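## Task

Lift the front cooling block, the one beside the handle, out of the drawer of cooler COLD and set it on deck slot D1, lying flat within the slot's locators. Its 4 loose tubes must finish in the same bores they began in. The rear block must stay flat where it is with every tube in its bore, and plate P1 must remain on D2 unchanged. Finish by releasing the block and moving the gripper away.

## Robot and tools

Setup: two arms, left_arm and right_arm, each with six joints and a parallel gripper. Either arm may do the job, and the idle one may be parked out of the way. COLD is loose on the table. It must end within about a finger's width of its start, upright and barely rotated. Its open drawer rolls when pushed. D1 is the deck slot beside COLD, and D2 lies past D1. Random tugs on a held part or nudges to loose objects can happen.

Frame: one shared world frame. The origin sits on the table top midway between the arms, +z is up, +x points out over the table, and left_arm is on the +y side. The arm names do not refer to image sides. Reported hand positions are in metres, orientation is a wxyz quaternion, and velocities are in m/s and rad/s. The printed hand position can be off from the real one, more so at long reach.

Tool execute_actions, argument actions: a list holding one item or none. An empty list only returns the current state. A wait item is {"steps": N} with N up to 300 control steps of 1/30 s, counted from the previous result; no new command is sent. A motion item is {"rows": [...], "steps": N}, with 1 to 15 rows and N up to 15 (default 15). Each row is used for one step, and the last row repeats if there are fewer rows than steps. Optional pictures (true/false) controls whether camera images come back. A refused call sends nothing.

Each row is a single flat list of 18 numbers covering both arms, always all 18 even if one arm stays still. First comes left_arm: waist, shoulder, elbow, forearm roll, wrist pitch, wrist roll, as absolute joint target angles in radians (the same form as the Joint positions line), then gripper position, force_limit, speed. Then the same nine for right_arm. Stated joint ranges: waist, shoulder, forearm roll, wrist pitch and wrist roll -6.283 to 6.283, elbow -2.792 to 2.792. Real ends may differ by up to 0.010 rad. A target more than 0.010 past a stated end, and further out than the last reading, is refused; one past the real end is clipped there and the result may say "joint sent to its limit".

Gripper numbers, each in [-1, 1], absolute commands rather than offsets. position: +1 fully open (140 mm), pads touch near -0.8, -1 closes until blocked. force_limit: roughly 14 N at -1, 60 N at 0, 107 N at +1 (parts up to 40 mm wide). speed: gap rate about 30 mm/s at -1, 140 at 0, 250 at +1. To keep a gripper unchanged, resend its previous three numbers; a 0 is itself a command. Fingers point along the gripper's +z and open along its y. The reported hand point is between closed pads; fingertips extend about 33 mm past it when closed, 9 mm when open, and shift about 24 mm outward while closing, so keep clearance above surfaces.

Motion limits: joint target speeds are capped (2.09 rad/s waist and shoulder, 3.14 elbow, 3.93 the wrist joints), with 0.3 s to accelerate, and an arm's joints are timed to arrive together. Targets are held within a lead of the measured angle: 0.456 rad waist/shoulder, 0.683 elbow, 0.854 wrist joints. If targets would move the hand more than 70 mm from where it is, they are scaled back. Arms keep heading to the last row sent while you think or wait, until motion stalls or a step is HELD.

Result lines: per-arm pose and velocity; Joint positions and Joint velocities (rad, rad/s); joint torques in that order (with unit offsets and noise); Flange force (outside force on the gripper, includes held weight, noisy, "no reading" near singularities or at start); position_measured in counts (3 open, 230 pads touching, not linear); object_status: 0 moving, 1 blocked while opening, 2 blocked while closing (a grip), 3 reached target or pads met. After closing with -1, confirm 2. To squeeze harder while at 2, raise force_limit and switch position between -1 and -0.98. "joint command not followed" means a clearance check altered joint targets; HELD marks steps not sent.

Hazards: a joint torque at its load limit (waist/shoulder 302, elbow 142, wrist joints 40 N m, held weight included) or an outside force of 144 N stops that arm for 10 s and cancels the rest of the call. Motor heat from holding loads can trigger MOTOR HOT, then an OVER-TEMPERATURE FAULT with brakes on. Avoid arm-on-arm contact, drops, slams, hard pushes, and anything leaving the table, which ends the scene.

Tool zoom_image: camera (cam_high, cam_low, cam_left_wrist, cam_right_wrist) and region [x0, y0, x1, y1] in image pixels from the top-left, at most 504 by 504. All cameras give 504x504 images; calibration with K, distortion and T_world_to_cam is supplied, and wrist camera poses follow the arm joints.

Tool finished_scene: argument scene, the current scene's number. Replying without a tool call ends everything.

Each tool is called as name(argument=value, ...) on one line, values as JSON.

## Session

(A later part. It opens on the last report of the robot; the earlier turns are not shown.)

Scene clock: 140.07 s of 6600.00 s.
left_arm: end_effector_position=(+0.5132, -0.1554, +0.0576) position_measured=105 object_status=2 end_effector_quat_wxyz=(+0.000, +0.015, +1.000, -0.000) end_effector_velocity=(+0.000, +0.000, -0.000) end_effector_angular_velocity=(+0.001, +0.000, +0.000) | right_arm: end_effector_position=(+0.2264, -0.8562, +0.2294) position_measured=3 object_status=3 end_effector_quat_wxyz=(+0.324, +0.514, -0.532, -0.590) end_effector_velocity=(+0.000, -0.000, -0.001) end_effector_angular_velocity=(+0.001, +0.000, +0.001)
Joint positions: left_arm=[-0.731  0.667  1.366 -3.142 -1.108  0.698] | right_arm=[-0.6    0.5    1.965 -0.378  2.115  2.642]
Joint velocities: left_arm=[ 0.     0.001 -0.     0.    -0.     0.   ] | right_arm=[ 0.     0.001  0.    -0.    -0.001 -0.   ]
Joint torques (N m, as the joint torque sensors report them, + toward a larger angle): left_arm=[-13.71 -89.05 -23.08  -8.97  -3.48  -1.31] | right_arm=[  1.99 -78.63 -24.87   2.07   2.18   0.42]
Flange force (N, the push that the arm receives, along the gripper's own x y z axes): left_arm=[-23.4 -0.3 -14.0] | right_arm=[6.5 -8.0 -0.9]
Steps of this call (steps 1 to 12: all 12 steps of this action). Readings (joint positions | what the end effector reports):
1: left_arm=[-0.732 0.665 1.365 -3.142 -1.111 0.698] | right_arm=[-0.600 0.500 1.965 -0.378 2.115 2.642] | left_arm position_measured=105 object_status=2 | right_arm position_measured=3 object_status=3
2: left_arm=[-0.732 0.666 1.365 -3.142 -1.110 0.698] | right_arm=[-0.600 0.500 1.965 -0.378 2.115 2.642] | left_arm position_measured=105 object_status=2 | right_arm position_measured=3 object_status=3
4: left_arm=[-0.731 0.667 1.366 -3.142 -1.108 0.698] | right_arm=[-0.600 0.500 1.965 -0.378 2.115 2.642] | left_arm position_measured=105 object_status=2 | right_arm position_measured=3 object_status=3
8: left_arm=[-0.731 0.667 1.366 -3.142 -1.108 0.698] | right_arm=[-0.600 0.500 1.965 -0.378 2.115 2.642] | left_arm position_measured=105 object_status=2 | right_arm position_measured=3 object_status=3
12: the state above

execute_actions(actions=[{"rows":[[-0.7298,0.6672,1.3615,-3.1416,-1.1129,0.7,-0.98,0.6,-0.8,-0.6,0.5,1.965,-0.378,2.115,2.642,1,0,0]],"steps":12}], pictures=false)

execute_actions(actions=[{"rows":[[-0.7298,0.669,1.3633,-3.1416,-1.1093,0.7,-0.98,0.6,-0.8,-0.6,0.5,1.965,-0.378,2.115,2.642,1,0,0]],"steps":12}], pictures=false)

Scene clock: 145.17 s of 6600.00 s.
left_arm: end_effector_position=(+0.5147, -0.1553, +0.0596) position_measured=105 object_status=2 end_effector_quat_wxyz=(-0.000, +0.015, +1.000, +0.000) end_effector_velocity=(+0.001, +0.000, +0.002) end_effector_angular_velocity=(-0.001, -0.000, +0.000) | right_arm: end_effector_position=(+0.2264, -0.8562, +0.2294) position_measured=3 object_status=3 end_effector_quat_wxyz=(+0.324, +0.514, -0.532, -0.590) end_effector_velocity=(-0.000, +0.000, -0.000) end_effector_angular_velocity=(+0.000, +0.001, -0.000)
Joint positions: left_arm=[-0.73   0.667  1.362 -3.142 -1.113  0.7  ] | right_arm=[-0.6    0.5    1.965 -0.378  2.115  2.642]
Joint velocities: left_arm=[ 0.001 -0.001 -0.001 -0.    -0.002  0.001] | right_arm=[-0.     0.     0.001  0.    -0.     0.001]
Joint torques (N m, as the joint torque sensors report them, + toward a larger angle): left_arm=[   2.95 -116.67  -46.53   -2.8     1.71   -0.75] | right_arm=[  4.06 -78.07 -23.27   1.56   2.68  -0.07]
Flange force (N, the push that the arm receives, along the gripper's own x y z axes): left_arm=[1.5 -1.9 14.8] | right_arm=[8.6 -7.5 -2.0]
Steps of this call (steps 1 to 15: the robot went on to your last target; steps 16 to 90: nothing new was sent; then 1.70 s passed at rest; steps 91 to 102: all 12 steps of this action). Readings (joint positions | what the end effector reports):
91: left_arm=[-0.732 0.667 1.366 -3.142 -1.108 0.698] | right_arm=[-0.600 0.500 1.965 -0.378 2.115 2.642] | left_arm position_measured=105 object_status=2 | right_arm position_measured=3 object_status=3
92: left_arm=[-0.731 0.667 1.366 -3.142 -1.110 0.698] | right_arm=[-0.600 0.500 1.965 -0.378 2.115 2.642] | left_arm position_measured=105 object_status=2 | right_arm position_measured=3 object_status=3
94: left_arm=[-0.731 0.668 1.364 -3.142 -1.112 0.699] | right_arm=[-0.600 0.500 1.965 -0.378 2.115 2.642] | left_arm position_measured=105 object_status=2 | right_arm position_measured=3 object_status=3
98: left_arm=[-0.730 0.668 1.362 -3.142 -1.113 0.700] | right_arm=[-0.600 0.500 1.965 -0.378 2.115 2.642] | left_arm position_measured=105 object_status=2 | right_arm position_measured=3 object_status=3
102: the state above

Scene clock: 145.57 s of 6600.00 s.
left_arm: end_effector_position=(+0.5149, -0.1554, +0.0575) position_measured=105 object_status=2 end_effector_quat_wxyz=(-0.000, +0.015, +1.000, -0.000) end_effector_velocity=(+0.001, +0.001, -0.000) end_effector_angular_velocity=(+0.001, +0.000, +0.001) | right_arm: end_effector_position=(+0.2264, -0.8562, +0.2294) position_measured=3 object_status=3 end_effector_quat_wxyz=(+0.324, +0.514, -0.532, -0.590) end_effector_velocity=(+0.000, +0.000, +0.000) end_effector_angular_velocity=(+0.001, +0.001, -0.000)
Joint positions: left_arm=[-0.73   0.669  1.363 -3.142 -1.109  0.7  ] | right_arm=[-0.6    0.5    1.965 -0.378  2.115  2.642]
Joint velocities: left_arm=[ 0.001  0.     0.     0.001 -0.001  0.   ] | right_arm=[ 0.     0.     0.    -0.     0.001 -0.   ]
Joint torques (N m, as the joint torque sensors report them, + toward a larger angle): left_arm=[  15.91 -104.8   -45.85    0.74    4.47   -1.51] | right_arm=[  3.21 -78.38 -23.15   1.36   2.23   0.39]
Flange force (N, the push that the arm receives, along the gripper's own x y z axes): left_arm=[20.7 -1.2 1.9] | right_arm=[7.4 -7.0 -3.3]
Steps of this call (steps 1 to 12: all 12 steps of this action). Readings (joint positions | what the end effector reports):
1: left_arm=[-0.730 0.667 1.362 -3.142 -1.113 0.700] | right_arm=[-0.600 0.500 1.965 -0.378 2.115 2.642] | left_arm position_measured=105 object_status=2 | right_arm position_measured=3 object_status=3
2: left_arm=[-0.730 0.668 1.362 -3.142 -1.112 0.700] | right_arm=[-0.600 0.500 1.965 -0.378 2.115 2.642] | left_arm position_measured=105 object_status=2 | right_arm position_measured=3 object_status=3
4: left_arm=[-0.730 0.669 1.362 -3.142 -1.110 0.700] | right_arm=[-0.600 0.500 1.965 -0.378 2.115 2.642] | left_arm position_measured=105 object_status=2 | right_arm position_measured=3 object_status=3
8: left_arm=[-0.730 0.669 1.363 -3.142 -1.109 0.700] | right_arm=[-0.600 0.500 1.965 -0.378 2.115 2.642] | left_arm position_measured=105 object_status=2 | right_arm position_measured=3 object_status=3
12: the state above

Tight; go to the midpoint.

execute_actions(actions=[{"rows":[[-0.7307,0.6681,1.3649,-3.1416,-1.1086,0.6991,-0.98,0.6,-0.8,-0.6,0.5,1.965,-0.378,2.115,2.642,1,0,0]],"steps":15}], pictures=false)

execute_actions(actions=[{"rows":[[-0.7307,0.6696,1.3663,-3.1416,-1.1057,0.6991,-0.98,0.6,-0.8,-0.6,0.5,1.965,-0.378,2.115,2.642,1,0,0]],"steps":15}], pictures=false)

Scene clock: 151.93 s of 6600.00 s.
left_arm: end_effector_position=(+0.5142, -0.1551, +0.0573) position_measured=105 object_status=2 end_effector_quat_wxyz=(+0.000, +0.015, +1.000, +0.000) end_effector_velocity=(-0.001, -0.000, +0.000) end_effector_angular_velocity=(+0.002, +0.000, -0.002) | right_arm: end_effector_position=(+0.2264, -0.8562, +0.2294) position_measured=3 object_status=3 end_effector_quat_wxyz=(+0.324, +0.514, -0.532, -0.590) end_effector_velocity=(+0.001, -0.001, -0.000) end_effector_angular_velocity=(-0.002, -0.003, -0.000)
Joint positions: left_arm=[-0.731  0.668  1.365 -3.141 -1.109  0.699] | right_arm=[-0.6    0.5    1.965 -0.378  2.115  2.642]
Joint velocities: left_arm=[-0.002 -0.    -0.     0.001 -0.002  0.   ] | right_arm=[-0.    -0.    -0.002  0.    -0.001  0.   ]
Joint torques (N m, as the joint torque sensors report them, + toward a larger angle): left_arm=[  -1.59 -108.2   -39.28   -4.28   -0.6    -0.64] | right_arm=[  1.77 -78.17 -23.78   1.44   2.48   0.55]
Flange force (N, the push that the arm receives, along the gripper's own x y z axes): left_arm=[-4.8 -1.4 7.1] | right_arm=[5.6 -7.7 -2.4]
Steps of this call (steps 1 to 15: the robot went on to your last target; steps 16 to 90: nothing new was sent; then 2.87 s passed at rest; steps 91 to 105: all 15 steps of this action). Readings (joint positions | what the end effector reports):
91: left_arm=[-0.730 0.669 1.363 -3.142 -1.109 0.700] | right_arm=[-0.600 0.500 1.965 -0.378 2.115 2.642] | left_arm position_measured=105 object_status=2 | right_arm position_measured=3 object_status=3
92: left_arm=[-0.730 0.669 1.364 -3.142 -1.109 0.700] | right_arm=[-0.600 0.500 1.965 -0.378 2.115 2.642] | left_arm position_measured=105 object_status=2 | right_arm position_measured=3 object_status=3
94: left_arm=[-0.730 0.668 1.365 -3.141 -1.109 0.699] | right_arm=[-0.600 0.500 1.965 -0.378 2.115 2.642] | left_arm position_measured=105 object_status=2 | right_arm position_measured=3 object_status=3
98: left_arm=[-0.730 0.668 1.365 -3.141 -1.109 0.699] | right_arm=[-0.600 0.500 1.965 -0.378 2.115 2.642] | left_arm position_measured=105 object_status=2 | right_arm position_measured=3 object_status=3
105: the state above

Scene clock: 152.43 s of 6600.00 s.
left_arm: end_effector_position=(+0.5140, -0.1553, +0.0555) position_measured=105 object_status=2 end_effector_quat_wxyz=(+0.000, +0.015, +1.000, -0.000) end_effector_velocity=(-0.000, +0.001, -0.001) end_effector_angular_velocity=(-0.000, +0.001, +0.001) | right_arm: end_effector_position=(+0.2264, -0.8562, +0.2294) position_measured=3 object_status=3 end_effector_quat_wxyz=(+0.324, +0.514, -0.532, -0.590) end_effector_velocity=(+0.000, -0.000, +0.000) end_effector_angular_velocity=(-0.001, -0.000, +0.000)
Joint positions: left_arm=[-0.731  0.669  1.366 -3.142 -1.106  0.699] | right_arm=[-0.6    0.5    1.965 -0.378  2.115  2.642]
Joint velocities: left_arm=[ 0.001 -0.     0.001 -0.001  0.    -0.   ] | right_arm=[ 0.     0.    -0.001 -0.     0.     0.   ]
Joint torques (N m, as the joint torque sensors report them, + toward a larger angle): left_arm=[  3.46 -83.61 -39.64  -3.06   6.86  -0.26] | right_arm=[  2.32 -79.2  -23.25   1.61   2.3    0.4 ]
Flange force (N, the push that the arm receives, along the gripper's own x y z axes): left_arm=[19.4 16.2 -21.3] | right_arm=[7.5 -8.7 -4.3]
Steps of this call (steps 1 to 15: all 15 steps of this action). Readings (joint positions | what the end effector reports):
1: left_arm=[-0.731 0.668 1.365 -3.141 -1.109 0.699] | right_arm=[-0.600 0.500 1.965 -0.378 2.115 2.642] | left_arm position_measured=105 object_status=2 | right_arm position_measured=3 object_status=3
2: left_arm=[-0.731 0.668 1.365 -3.141 -1.108 0.699] | right_arm=[-0.600 0.500 1.965 -0.378 2.115 2.642] | left_arm position_measured=105 object_status=2 | right_arm position_measured=3 object_status=3
4: left_arm=[-0.731 0.669 1.366 -3.141 -1.107 0.699] | right_arm=[-0.600 0.500 1.965 -0.378 2.115 2.642] | left_arm position_measured=105 object_status=2 | right_arm position_measured=3 object_status=3
8: left_arm=[-0.731 0.669 1.366 -3.141 -1.106 0.699] | right_arm=[-0.600 0.500 1.965 -0.378 2.115 2.642] | left_arm position_measured=105 object_status=2 | right_arm position_measured=3 object_status=3
15: the state above

execute_actions(actions=[{"rows":[[-0.7303,0.6674,1.3683,-3.1416,-1.1059,0.6995,-0.98,0.6,-0.8,-0.6,0.5,1.965,-0.378,2.115,2.642,1,0,0]],"steps":15}], pictures=false)

execute_actions(actions=[{"rows":[[-0.7303,0.6685,1.3694,-3.1416,-1.1037,0.6995,-0.98,0.6,-0.8,-0.6,0.5,1.965,-0.378,2.115,2.642,1,0,0]],"steps":15}])

zoom_image(camera="cam_low", region=[80, 240, 220, 330])

Scene clock: 157.33 s of 6600.00 s.
left_arm: end_effector_position=(+0.5136, -0.1543, +0.0562) position_measured=105 object_status=2 end_effector_quat_wxyz=(-0.000, +0.015, +1.000, +0.000) end_effector_velocity=(-0.001, -0.000, +0.000) end_effector_angular_velocity=(+0.000, +0.001, -0.001) | right_arm: end_effector_position=(+0.2264, -0.8562, +0.2294) position_measured=3 object_status=3 end_effector_quat_wxyz=(+0.324, +0.514, -0.532, -0.590) end_effector_velocity=(-0.000, +0.000, -0.000) end_effector_angular_velocity=(+0.001, +0.001, -0.001)
Joint positions: left_arm=[-0.73   0.668  1.368 -3.142 -1.106  0.7  ] | right_arm=[-0.6    0.5    1.965 -0.378  2.115  2.642]
Joint velocities: left_arm=[-0.001 -0.     0.    -0.    -0.001 -0.   ] | right_arm=[-0.     0.     0.001  0.     0.     0.   ]
Joint torques (N m, as the joint torque sensors report them, + toward a larger angle): left_arm=[   6.09 -114.67  -37.47   -2.31   -3.59   -1.41] | right_arm=[  0.35 -77.42 -24.85   1.58   2.31  -0.34]
Flange force (N, the push that the arm receives, along the gripper's own x y z axes): left_arm=[-5.8 -14.8 15.4] | right_arm=[2.3 -8.6 -0.3]
Steps of this call (steps 1 to 15: the robot went on to your last target; steps 16 to 90: nothing new was sent; then 1.40 s passed at rest; steps 91 to 105: all 15 steps of this action). Readings (joint positions | what the end effector reports):
91: left_arm=[-0.731 0.670 1.366 -3.142 -1.106 0.699] | right_arm=[-0.600 0.500 1.965 -0.378 2.115 2.642] | left_arm position_measured=105 object_status=2 | right_arm position_measured=3 object_status=3
92: left_arm=[-0.731 0.669 1.367 -3.142 -1.105 0.699] | right_arm=[-0.600 0.500 1.965 -0.378 2.115 2.642] | left_arm position_measured=105 object_status=2 | right_arm position_measured=3 object_status=3
94: left_arm=[-0.731 0.668 1.368 -3.142 -1.105 0.699] | right_arm=[-0.600 0.500 1.965 -0.378 2.115 2.642] | left_arm position_measured=105 object_status=2 | right_arm position_measured=3 object_status=3
98: left_arm=[-0.730 0.668 1.368 -3.142 -1.105 0.700] | right_arm=[-0.600 0.500 1.965 -0.378 2.115 2.642] | left_arm position_measured=105 object_status=2 | right_arm position_measured=3 object_status=3
105: the state above

Scene clock: 157.83 s of 6600.00 s.
left_arm: end_effector_position=(+0.5136, -0.1543, +0.0551) position_measured=105 object_status=2 end_effector_quat_wxyz=(+0.000, +0.015, +1.000, -0.000) end_effector_velocity=(+0.001, -0.001, -0.000) end_effector_angular_velocity=(-0.001, -0.000, +0.001) | right_arm: end_effector_position=(+0.2264, -0.8562, +0.2294) position_measured=3 object_status=3 end_effector_quat_wxyz=(+0.324, +0.514, -0.532, -0.590) end_effector_velocity=(+0.000, +0.000, +0.000) end_effector_angular_velocity=(-0.000, -0.002, +0.001)
Joint positions: left_arm=[-0.73   0.668  1.369 -3.142 -1.104  0.7  ] | right_arm=[-0.6    0.5    1.965 -0.378  2.115  2.642]
Joint velocities: left_arm=[ 0.     0.001 -0.001 -0.     0.001 -0.   ] | right_arm=[ 0.001 -0.001 -0.     0.    -0.    -0.001]
Joint torques (N m, as the joint torque sensors report them, + toward a larger angle): left_arm=[  8.45 -65.34 -23.7   -0.98   3.26  -0.97] | right_arm=[  2.14 -75.39 -24.21   1.62   2.64  -0.01]
Flange force (N, the push that the arm receives, along the gripper's own x y z axes): left_arm=[15.9 4.9 -40.6] | right_arm=[3.3 -4.4 1.7]
Steps of this call (steps 1 to 15: all 15 steps of this action). Readings (joint positions | what the end effector reports):
1: left_arm=[-0.730 0.668 1.368 -3.142 -1.106 0.700] | right_arm=[-0.600 0.500 1.965 -0.378 2.115 2.642] | left_arm position_measured=105 object_status=2 | right_arm position_measured=3 object_status=3
2: left_arm=[-0.730 0.668 1.369 -3.142 -1.106 0.700] | right_arm=[-0.600 0.500 1.965 -0.378 2.115 2.642] | left_arm position_measured=105 object_status=2 | right_arm position_measured=3 object_status=3
4: left_arm=[-0.730 0.668 1.369 -3.142 -1.105 0.700] | right_arm=[-0.600 0.500 1.965 -0.378 2.115 2.642] | left_arm position_measured=105 object_status=2 | right_arm position_measured=3 object_status=3
8: left_arm=[-0.730 0.668 1.369 -3.142 -1.104 0.700] | right_arm=[-0.600 0.500 1.965 -0.378 2.115 2.642] | left_arm position_measured=105 object_status=2 | right_arm position_measured=3 object_status=3
15: the state above
camera_calibration (this result's frames):
cam_left_wrist: T_world_to_cam=[[-0.102055, 0.994572, -0.0202949, 0.210575], [0.920377, 0.102144, 0.377456, -0.470107], [0.37748, 0.0198423, -0.925805, 0.0456367], [0, 0, 0, 1]] pos_world=[0.436939, -0.162319, 0.223969]
cam_right_wrist: T_world_to_cam=[[-0.0682286, -0.0653141, 0.995529, -0.274863], [0.648821, 0.755112, 0.0940079, 0.486787], [-0.757876, 0.652334, -0.00914306, 0.92305], [0, 0, 0, 1]] pos_world=[0.364967, -0.987668, 0.236312]

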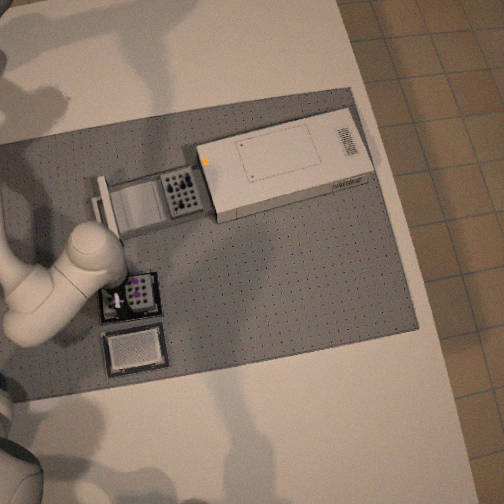

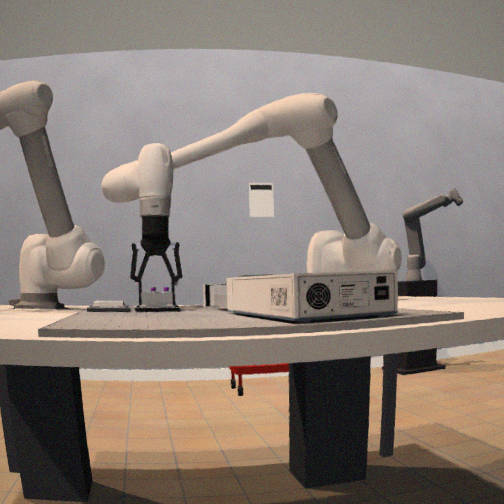

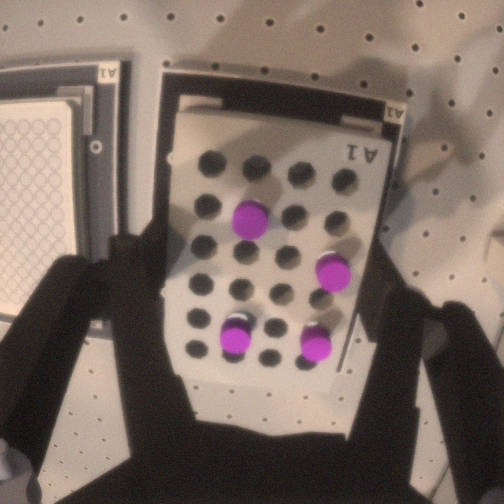

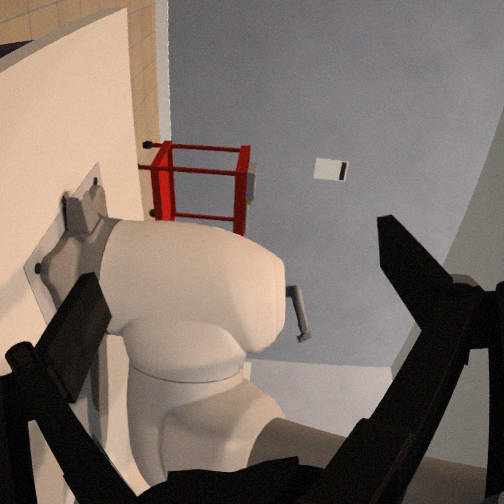

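Region (80, 240, 220, 330) of cam_low's 504x504 image, scaled by 3.600, with more detail than that image has; it fills the top 324 rows of this view, and the rest is white.

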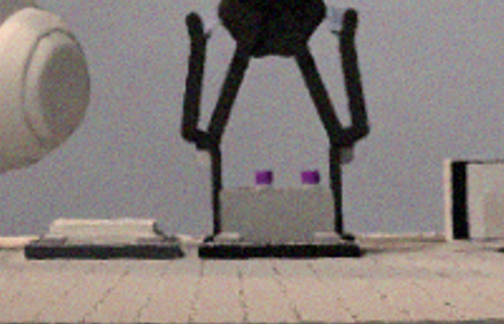

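Seated on the deck. Release and lift.

execute_actions(actions=[{"rows":[[-0.7304,0.668,1.3686,-3.1416,-1.105,0.6995,0.42,0.6,-0.5,-0.6,0.5,1.965,-0.378,2.115,2.642,1,0,0]],"steps":15}], pictures=false)

execute_actions(actions=[{"rows":[[-0.7304,0.63,1.328,-3.1416,-1.1836,0.6995,0.42,0.6,-0.5,-0.6,0.5,1.965,-0.378,2.115,2.642,1,0,0]],"steps":12}], pictures=false)

execute_actions(actions=[{"rows":[[-0.7304,0.5,1.25,-3.1416,-1.3916,0.6995,0.42,0.6,-0.5,-0.6,0.5,1.965,-0.378,2.115,2.642,1,0,0]],"steps":15}], pictures=false)

execute_actions(actions=[{"steps":10}])

Scene clock: 162.63 s of 6600.00 s.
left_arm: end_effector_position=(+0.5137, -0.1543, +0.0555) position_measured=76 object_status=3 end_effector_quat_wxyz=(-0.000, +0.015, +1.000, +0.000) end_effector_velocity=(+0.001, -0.000, +0.001) end_effector_angular_velocity=(-0.002, -0.001, +0.000) | right_arm: end_effector_position=(+0.2264, -0.8562, +0.2294) position_measured=3 object_status=3 end_effector_quat_wxyz=(+0.324, +0.514, -0.532, -0.590) end_effector_velocity=(-0.000, +0.000, -0.000) end_effector_angular_velocity=(-0.000, -0.001, +0.001)
Joint positions: left_arm=[-0.73   0.668  1.369 -3.141 -1.105  0.699] | right_arm=[-0.6    0.5    1.965 -0.378  2.115  2.642]
Joint velocities: left_arm=[ 0.001 -0.001 -0.001 -0.001  0.001  0.001] | right_arm=[ 0.001 -0.     0.001 -0.    -0.001  0.   ]
Joint torques (N m, as the joint torque sensors report them, + toward a larger angle): left_arm=[   0.94 -104.41  -38.06   -4.      0.11   -0.52] | right_arm=[  1.51 -77.57 -22.37   2.     2.74   0.4 ]
Flange force (N, the push that the arm receives, along the gripper's own x y z axes): left_arm=[-1.2 -2.2 2.8] | right_arm=[6.3 -6.9 -4.2]
Steps of this call (steps 1 to 15: the robot went on to your last target; steps 16 to 90: nothing new was sent; then 1.30 s passed at rest; steps 91 to 105: all 15 steps of this action). Readings (joint positions | what the end effector reports):
91: left_arm=[-0.730 0.668 1.369 -3.142 -1.104 0.700] | right_arm=[-0.600 0.500 1.965 -0.378 2.115 2.642] | left_arm position_measured=105 object_status=0 | right_arm position_measured=3 object_status=3
92: left_arm=[-0.730 0.669 1.369 -3.141 -1.104 0.699] | right_arm=[-0.600 0.500 1.965 -0.378 2.115 2.642] | left_arm position_measured=105 object_status=0 | right_arm position_measured=3 object_status=3
94: left_arm=[-0.730 0.669 1.370 -3.141 -1.104 0.699] | right_arm=[-0.600 0.500 1.965 -0.378 2.115 2.642] | left_arm position_measured=93 object_status=0 | right_arm position_measured=3 object_status=3
98: left_arm=[-0.730 0.669 1.369 -3.141 -1.105 0.699] | right_arm=[-0.600 0.500 1.965 -0.378 2.115 2.642] | left_arm position_measured=77 object_status=0 | right_arm position_measured=3 object_status=3
105: the state above

Scene clock: 163.03 s of 6600.00 s.
left_arm: end_effector_position=(+0.5132, -0.1539, +0.1097) position_measured=76 object_status=3 end_effector_quat_wxyz=(-0.000, +0.015, +1.000, -0.000) end_effector_velocity=(+0.000, +0.000, +0.001) end_effector_angular_velocity=(+0.001, -0.000, +0.000) | right_arm: end_effector_position=(+0.2264, -0.8562, +0.2294) position_measured=3 object_status=3 end_effector_quat_wxyz=(+0.324, +0.514, -0.532, -0.590) end_effector_velocity=(+0.000, -0.000, +0.000) end_effector_angular_velocity=(-0.000, -0.000, -0.000)
Joint positions: left_arm=[-0.73   0.63   1.328 -3.142 -1.183  0.699] | right_arm=[-0.6    0.5    1.965 -0.378  2.115  2.642]
Joint velocities: left_arm=[ 0.    -0.001 -0.001  0.001 -0.003 -0.   ] | right_arm=[-0.    -0.    -0.001 -0.     0.001 -0.   ]
Joint torques (N m, as the joint torque sensors report them, + toward a larger angle): left_arm=[  -1.02 -104.47  -39.84   -4.19    0.82   -0.62] | right_arm=[  0.9  -75.36 -24.87   1.59   2.49   0.28]
Flange force (N, the push that the arm receives, along the gripper's own x y z axes): left_arm=[-4.9 -2.7 3.4] | right_arm=[2.2 -5.4 1.8]
Steps of this call (steps 1 to 12: all 12 steps of this action). Readings (joint positions | what the end effector reports):
1: left_arm=[-0.730 0.668 1.368 -3.141 -1.106 0.699] | right_arm=[-0.600 0.500 1.965 -0.378 2.115 2.642] | left_arm position_measured=76 object_status=3 | right_arm position_measured=3 object_status=3
2: left_arm=[-0.730 0.664 1.365 -3.141 -1.114 0.699] | right_arm=[-0.600 0.500 1.965 -0.378 2.115 2.642] | left_arm position_measured=76 object_status=3 | right_arm position_measured=3 object_status=3
4: left_arm=[-0.730 0.643 1.341 -3.142 -1.157 0.699] | right_arm=[-0.600 0.500 1.965 -0.378 2.115 2.642] | left_arm position_measured=76 object_status=3 | right_arm position_measured=3 object_status=3
8: left_arm=[-0.730 0.630 1.329 -3.142 -1.182 0.699] | right_arm=[-0.600 0.500 1.965 -0.378 2.115 2.642] | left_arm position_measured=76 object_status=3 | right_arm position_measured=3 object_status=3
12: the state above

Scene clock: 163.53 s of 6600.00 s.
left_arm: end_effector_position=(+0.4912, -0.1260, +0.2638) position_measured=76 object_status=3 end_effector_quat_wxyz=(-0.000, +0.015, +1.000, +0.000) end_effector_velocity=(-0.001, +0.001, +0.007) end_effector_angular_velocity=(-0.000, +0.001, -0.000) | right_arm: end_effector_position=(+0.2264, -0.8562, +0.2294) position_measured=3 object_status=3 end_effector_quat_wxyz=(+0.324, +0.514, -0.532, -0.590) end_effector_velocity=(+0.001, -0.000, +0.001) end_effector_angular_velocity=(-0.002, -0.002, +0.000)
Joint positions: left_arm=[-0.73   0.5    1.251 -3.141 -1.391  0.699] | right_arm=[-0.6    0.5    1.965 -0.378  2.115  2.642]
Joint velocities: left_arm=[ 0.    -0.004 -0.007 -0.001 -0.011  0.001] | right_arm=[ 0.    -0.001 -0.002 -0.     0.     0.   ]
Joint torques (N m, as the joint torque sensors report them, + toward a larger angle): left_arm=[  0.81 -92.25 -41.76  -4.3   -0.05  -0.57] | right_arm=[  2.09 -78.42 -23.29   1.46   2.49   0.43]
Flange force (N, the push that the arm receives, along the gripper's own x y z axes): left_arm=[-0.7 -1.5 2.0] | right_arm=[6.2 -7.5 -3.6]
Steps of this call (steps 1 to 15: all 15 steps of this action). Readings (joint positions | what the end effector reports):
1: left_arm=[-0.730 0.630 1.328 -3.142 -1.184 0.699] | right_arm=[-0.600 0.500 1.965 -0.378 2.115 2.642] | left_arm position_measured=76 object_status=3 | right_arm position_measured=3 object_status=3
2: left_arm=[-0.730 0.626 1.326 -3.142 -1.192 0.699] | right_arm=[-0.600 0.500 1.965 -0.378 2.115 2.642] | left_arm position_measured=76 object_status=3 | right_arm position_measured=3 object_status=3
4: left_arm=[-0.730 0.598 1.308 -3.141 -1.237 0.699] | right_arm=[-0.600 0.500 1.965 -0.378 2.115 2.642] | left_arm position_measured=76 object_status=3 | right_arm position_measured=3 object_status=3
8: left_arm=[-0.730 0.540 1.274 -3.141 -1.327 0.699] | right_arm=[-0.600 0.500 1.965 -0.378 2.115 2.642] | left_arm position_measured=76 object_status=3 | right_arm position_measured=3 object_status=3
15: the state above

Scene clock: 163.87 s of 6600.00 s.
left_arm: end_effector_position=(+0.4912, -0.1260, +0.2644) position_measured=76 object_status=3 end_effector_quat_wxyz=(+0.000, +0.015, +1.000, +0.000) end_effector_velocity=(-0.000, -0.000, -0.000) end_effector_angular_velocity=(-0.001, +0.001, +0.001) | right_arm: end_effector_position=(+0.2264, -0.8562, +0.2294) position_measured=3 object_status=3 end_effector_quat_wxyz=(+0.324, +0.514, -0.532, -0.590) end_effector_velocity=(-0.000, +0.000, -0.000) end_effector_angular_velocity=(+0.001, +0.000, +0.001)
Joint positions: left_arm=[-0.73   0.5    1.25  -3.142 -1.392  0.699] | right_arm=[-0.6    0.5    1.965 -0.378  2.115  2.642]
Joint velocities: left_arm=[-0.    -0.     0.    -0.001  0.    -0.001] | right_arm=[ 0.001  0.     0.001  0.    -0.    -0.   ]
Joint torques (N m, as the joint torque sensors report them, + toward a larger angle): left_arm=[  0.35 -94.38 -42.48  -4.27   0.12  -0.51] | right_arm=[  0.26 -74.61 -25.56   1.66   2.18   0.37]
Flange force (N, the push that the arm receives, along the gripper's own x y z axes): left_arm=[-2.0 -1.9 3.1] | right_arm=[-0.2 -3.5 3.6]
Steps of this call (steps 1 to 10: the robot went on to your last target). Readings (joint positions | what the end effector reports):
1: left_arm=[-0.730 0.500 1.250 -3.141 -1.391 0.699] | right_arm=[-0.600 0.500 1.965 -0.378 2.115 2.642] | left_arm position_measured=76 object_status=3 | right_arm position_measured=3 object_status=3
2: left_arm=[-0.730 0.500 1.250 -3.141 -1.391 0.699] | right_arm=[-0.600 0.500 1.965 -0.378 2.115 2.642] | left_arm position_measured=76 object_status=3 | right_arm position_measured=3 object_status=3
4: left_arm=[-0.730 0.500 1.250 -3.141 -1.392 0.699] | right_arm=[-0.600 0.500 1.965 -0.378 2.115 2.642] | left_arm position_measured=76 object_status=3 | right_arm position_measured=3 object_status=3
8: left_arm=[-0.730 0.500 1.250 -3.141 -1.392 0.699] | right_arm=[-0.600 0.500 1.965 -0.378 2.115 2.642] | left_arm position_measured=76 object_status=3 | right_arm position_measured=3 object_status=3
10: the state above
camera_calibration (this result's frames):
cam_left_wrist: T_world_to_cam=[[-0.101959, 0.994588, -0.0199542, 0.184229], [0.920412, 0.101927, 0.377429, -0.531377], [0.377421, 0.0201162, -0.925823, 0.247426], [0, 0, 0, 1]] pos_world=[0.414486, -0.134047, 0.433306]
cam_right_wrist: T_world_to_cam=[[-0.0682285, -0.0653143, 0.995529, -0.274863], [0.648821, 0.755112, 0.0940079, 0.486787], [-0.757876, 0.652334, -0.00914295, 0.92305], [0, 0, 0, 1]] pos_world=[0.364967, -0.987668, 0.236312]

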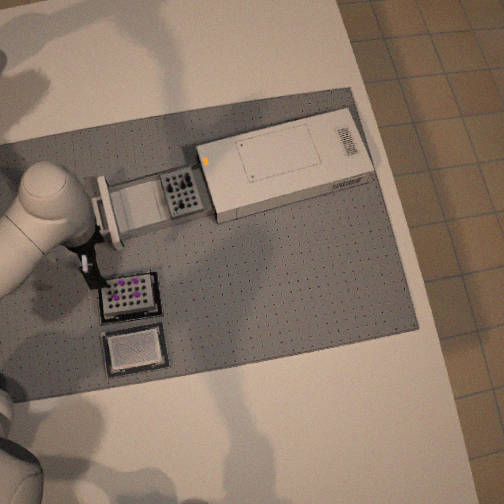

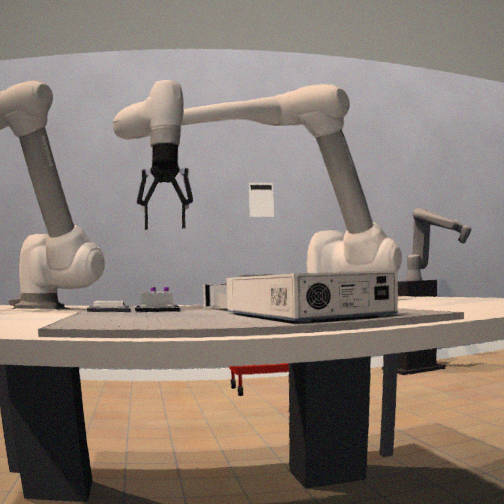

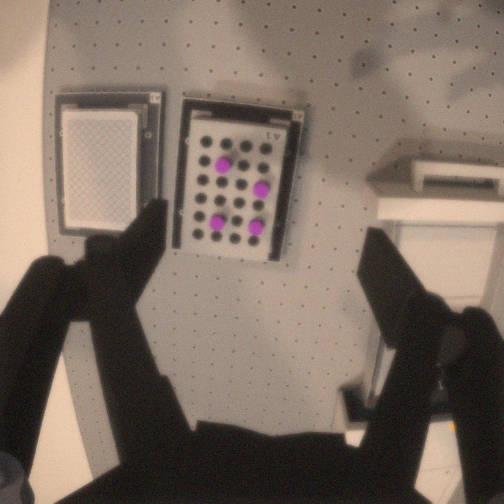

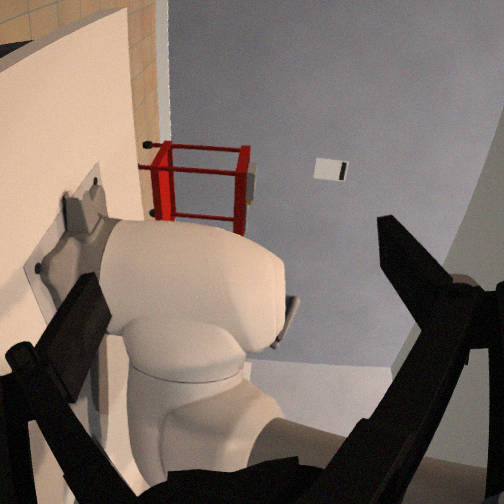

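finished_scene(scene=1)

The scene is finished: the task was done.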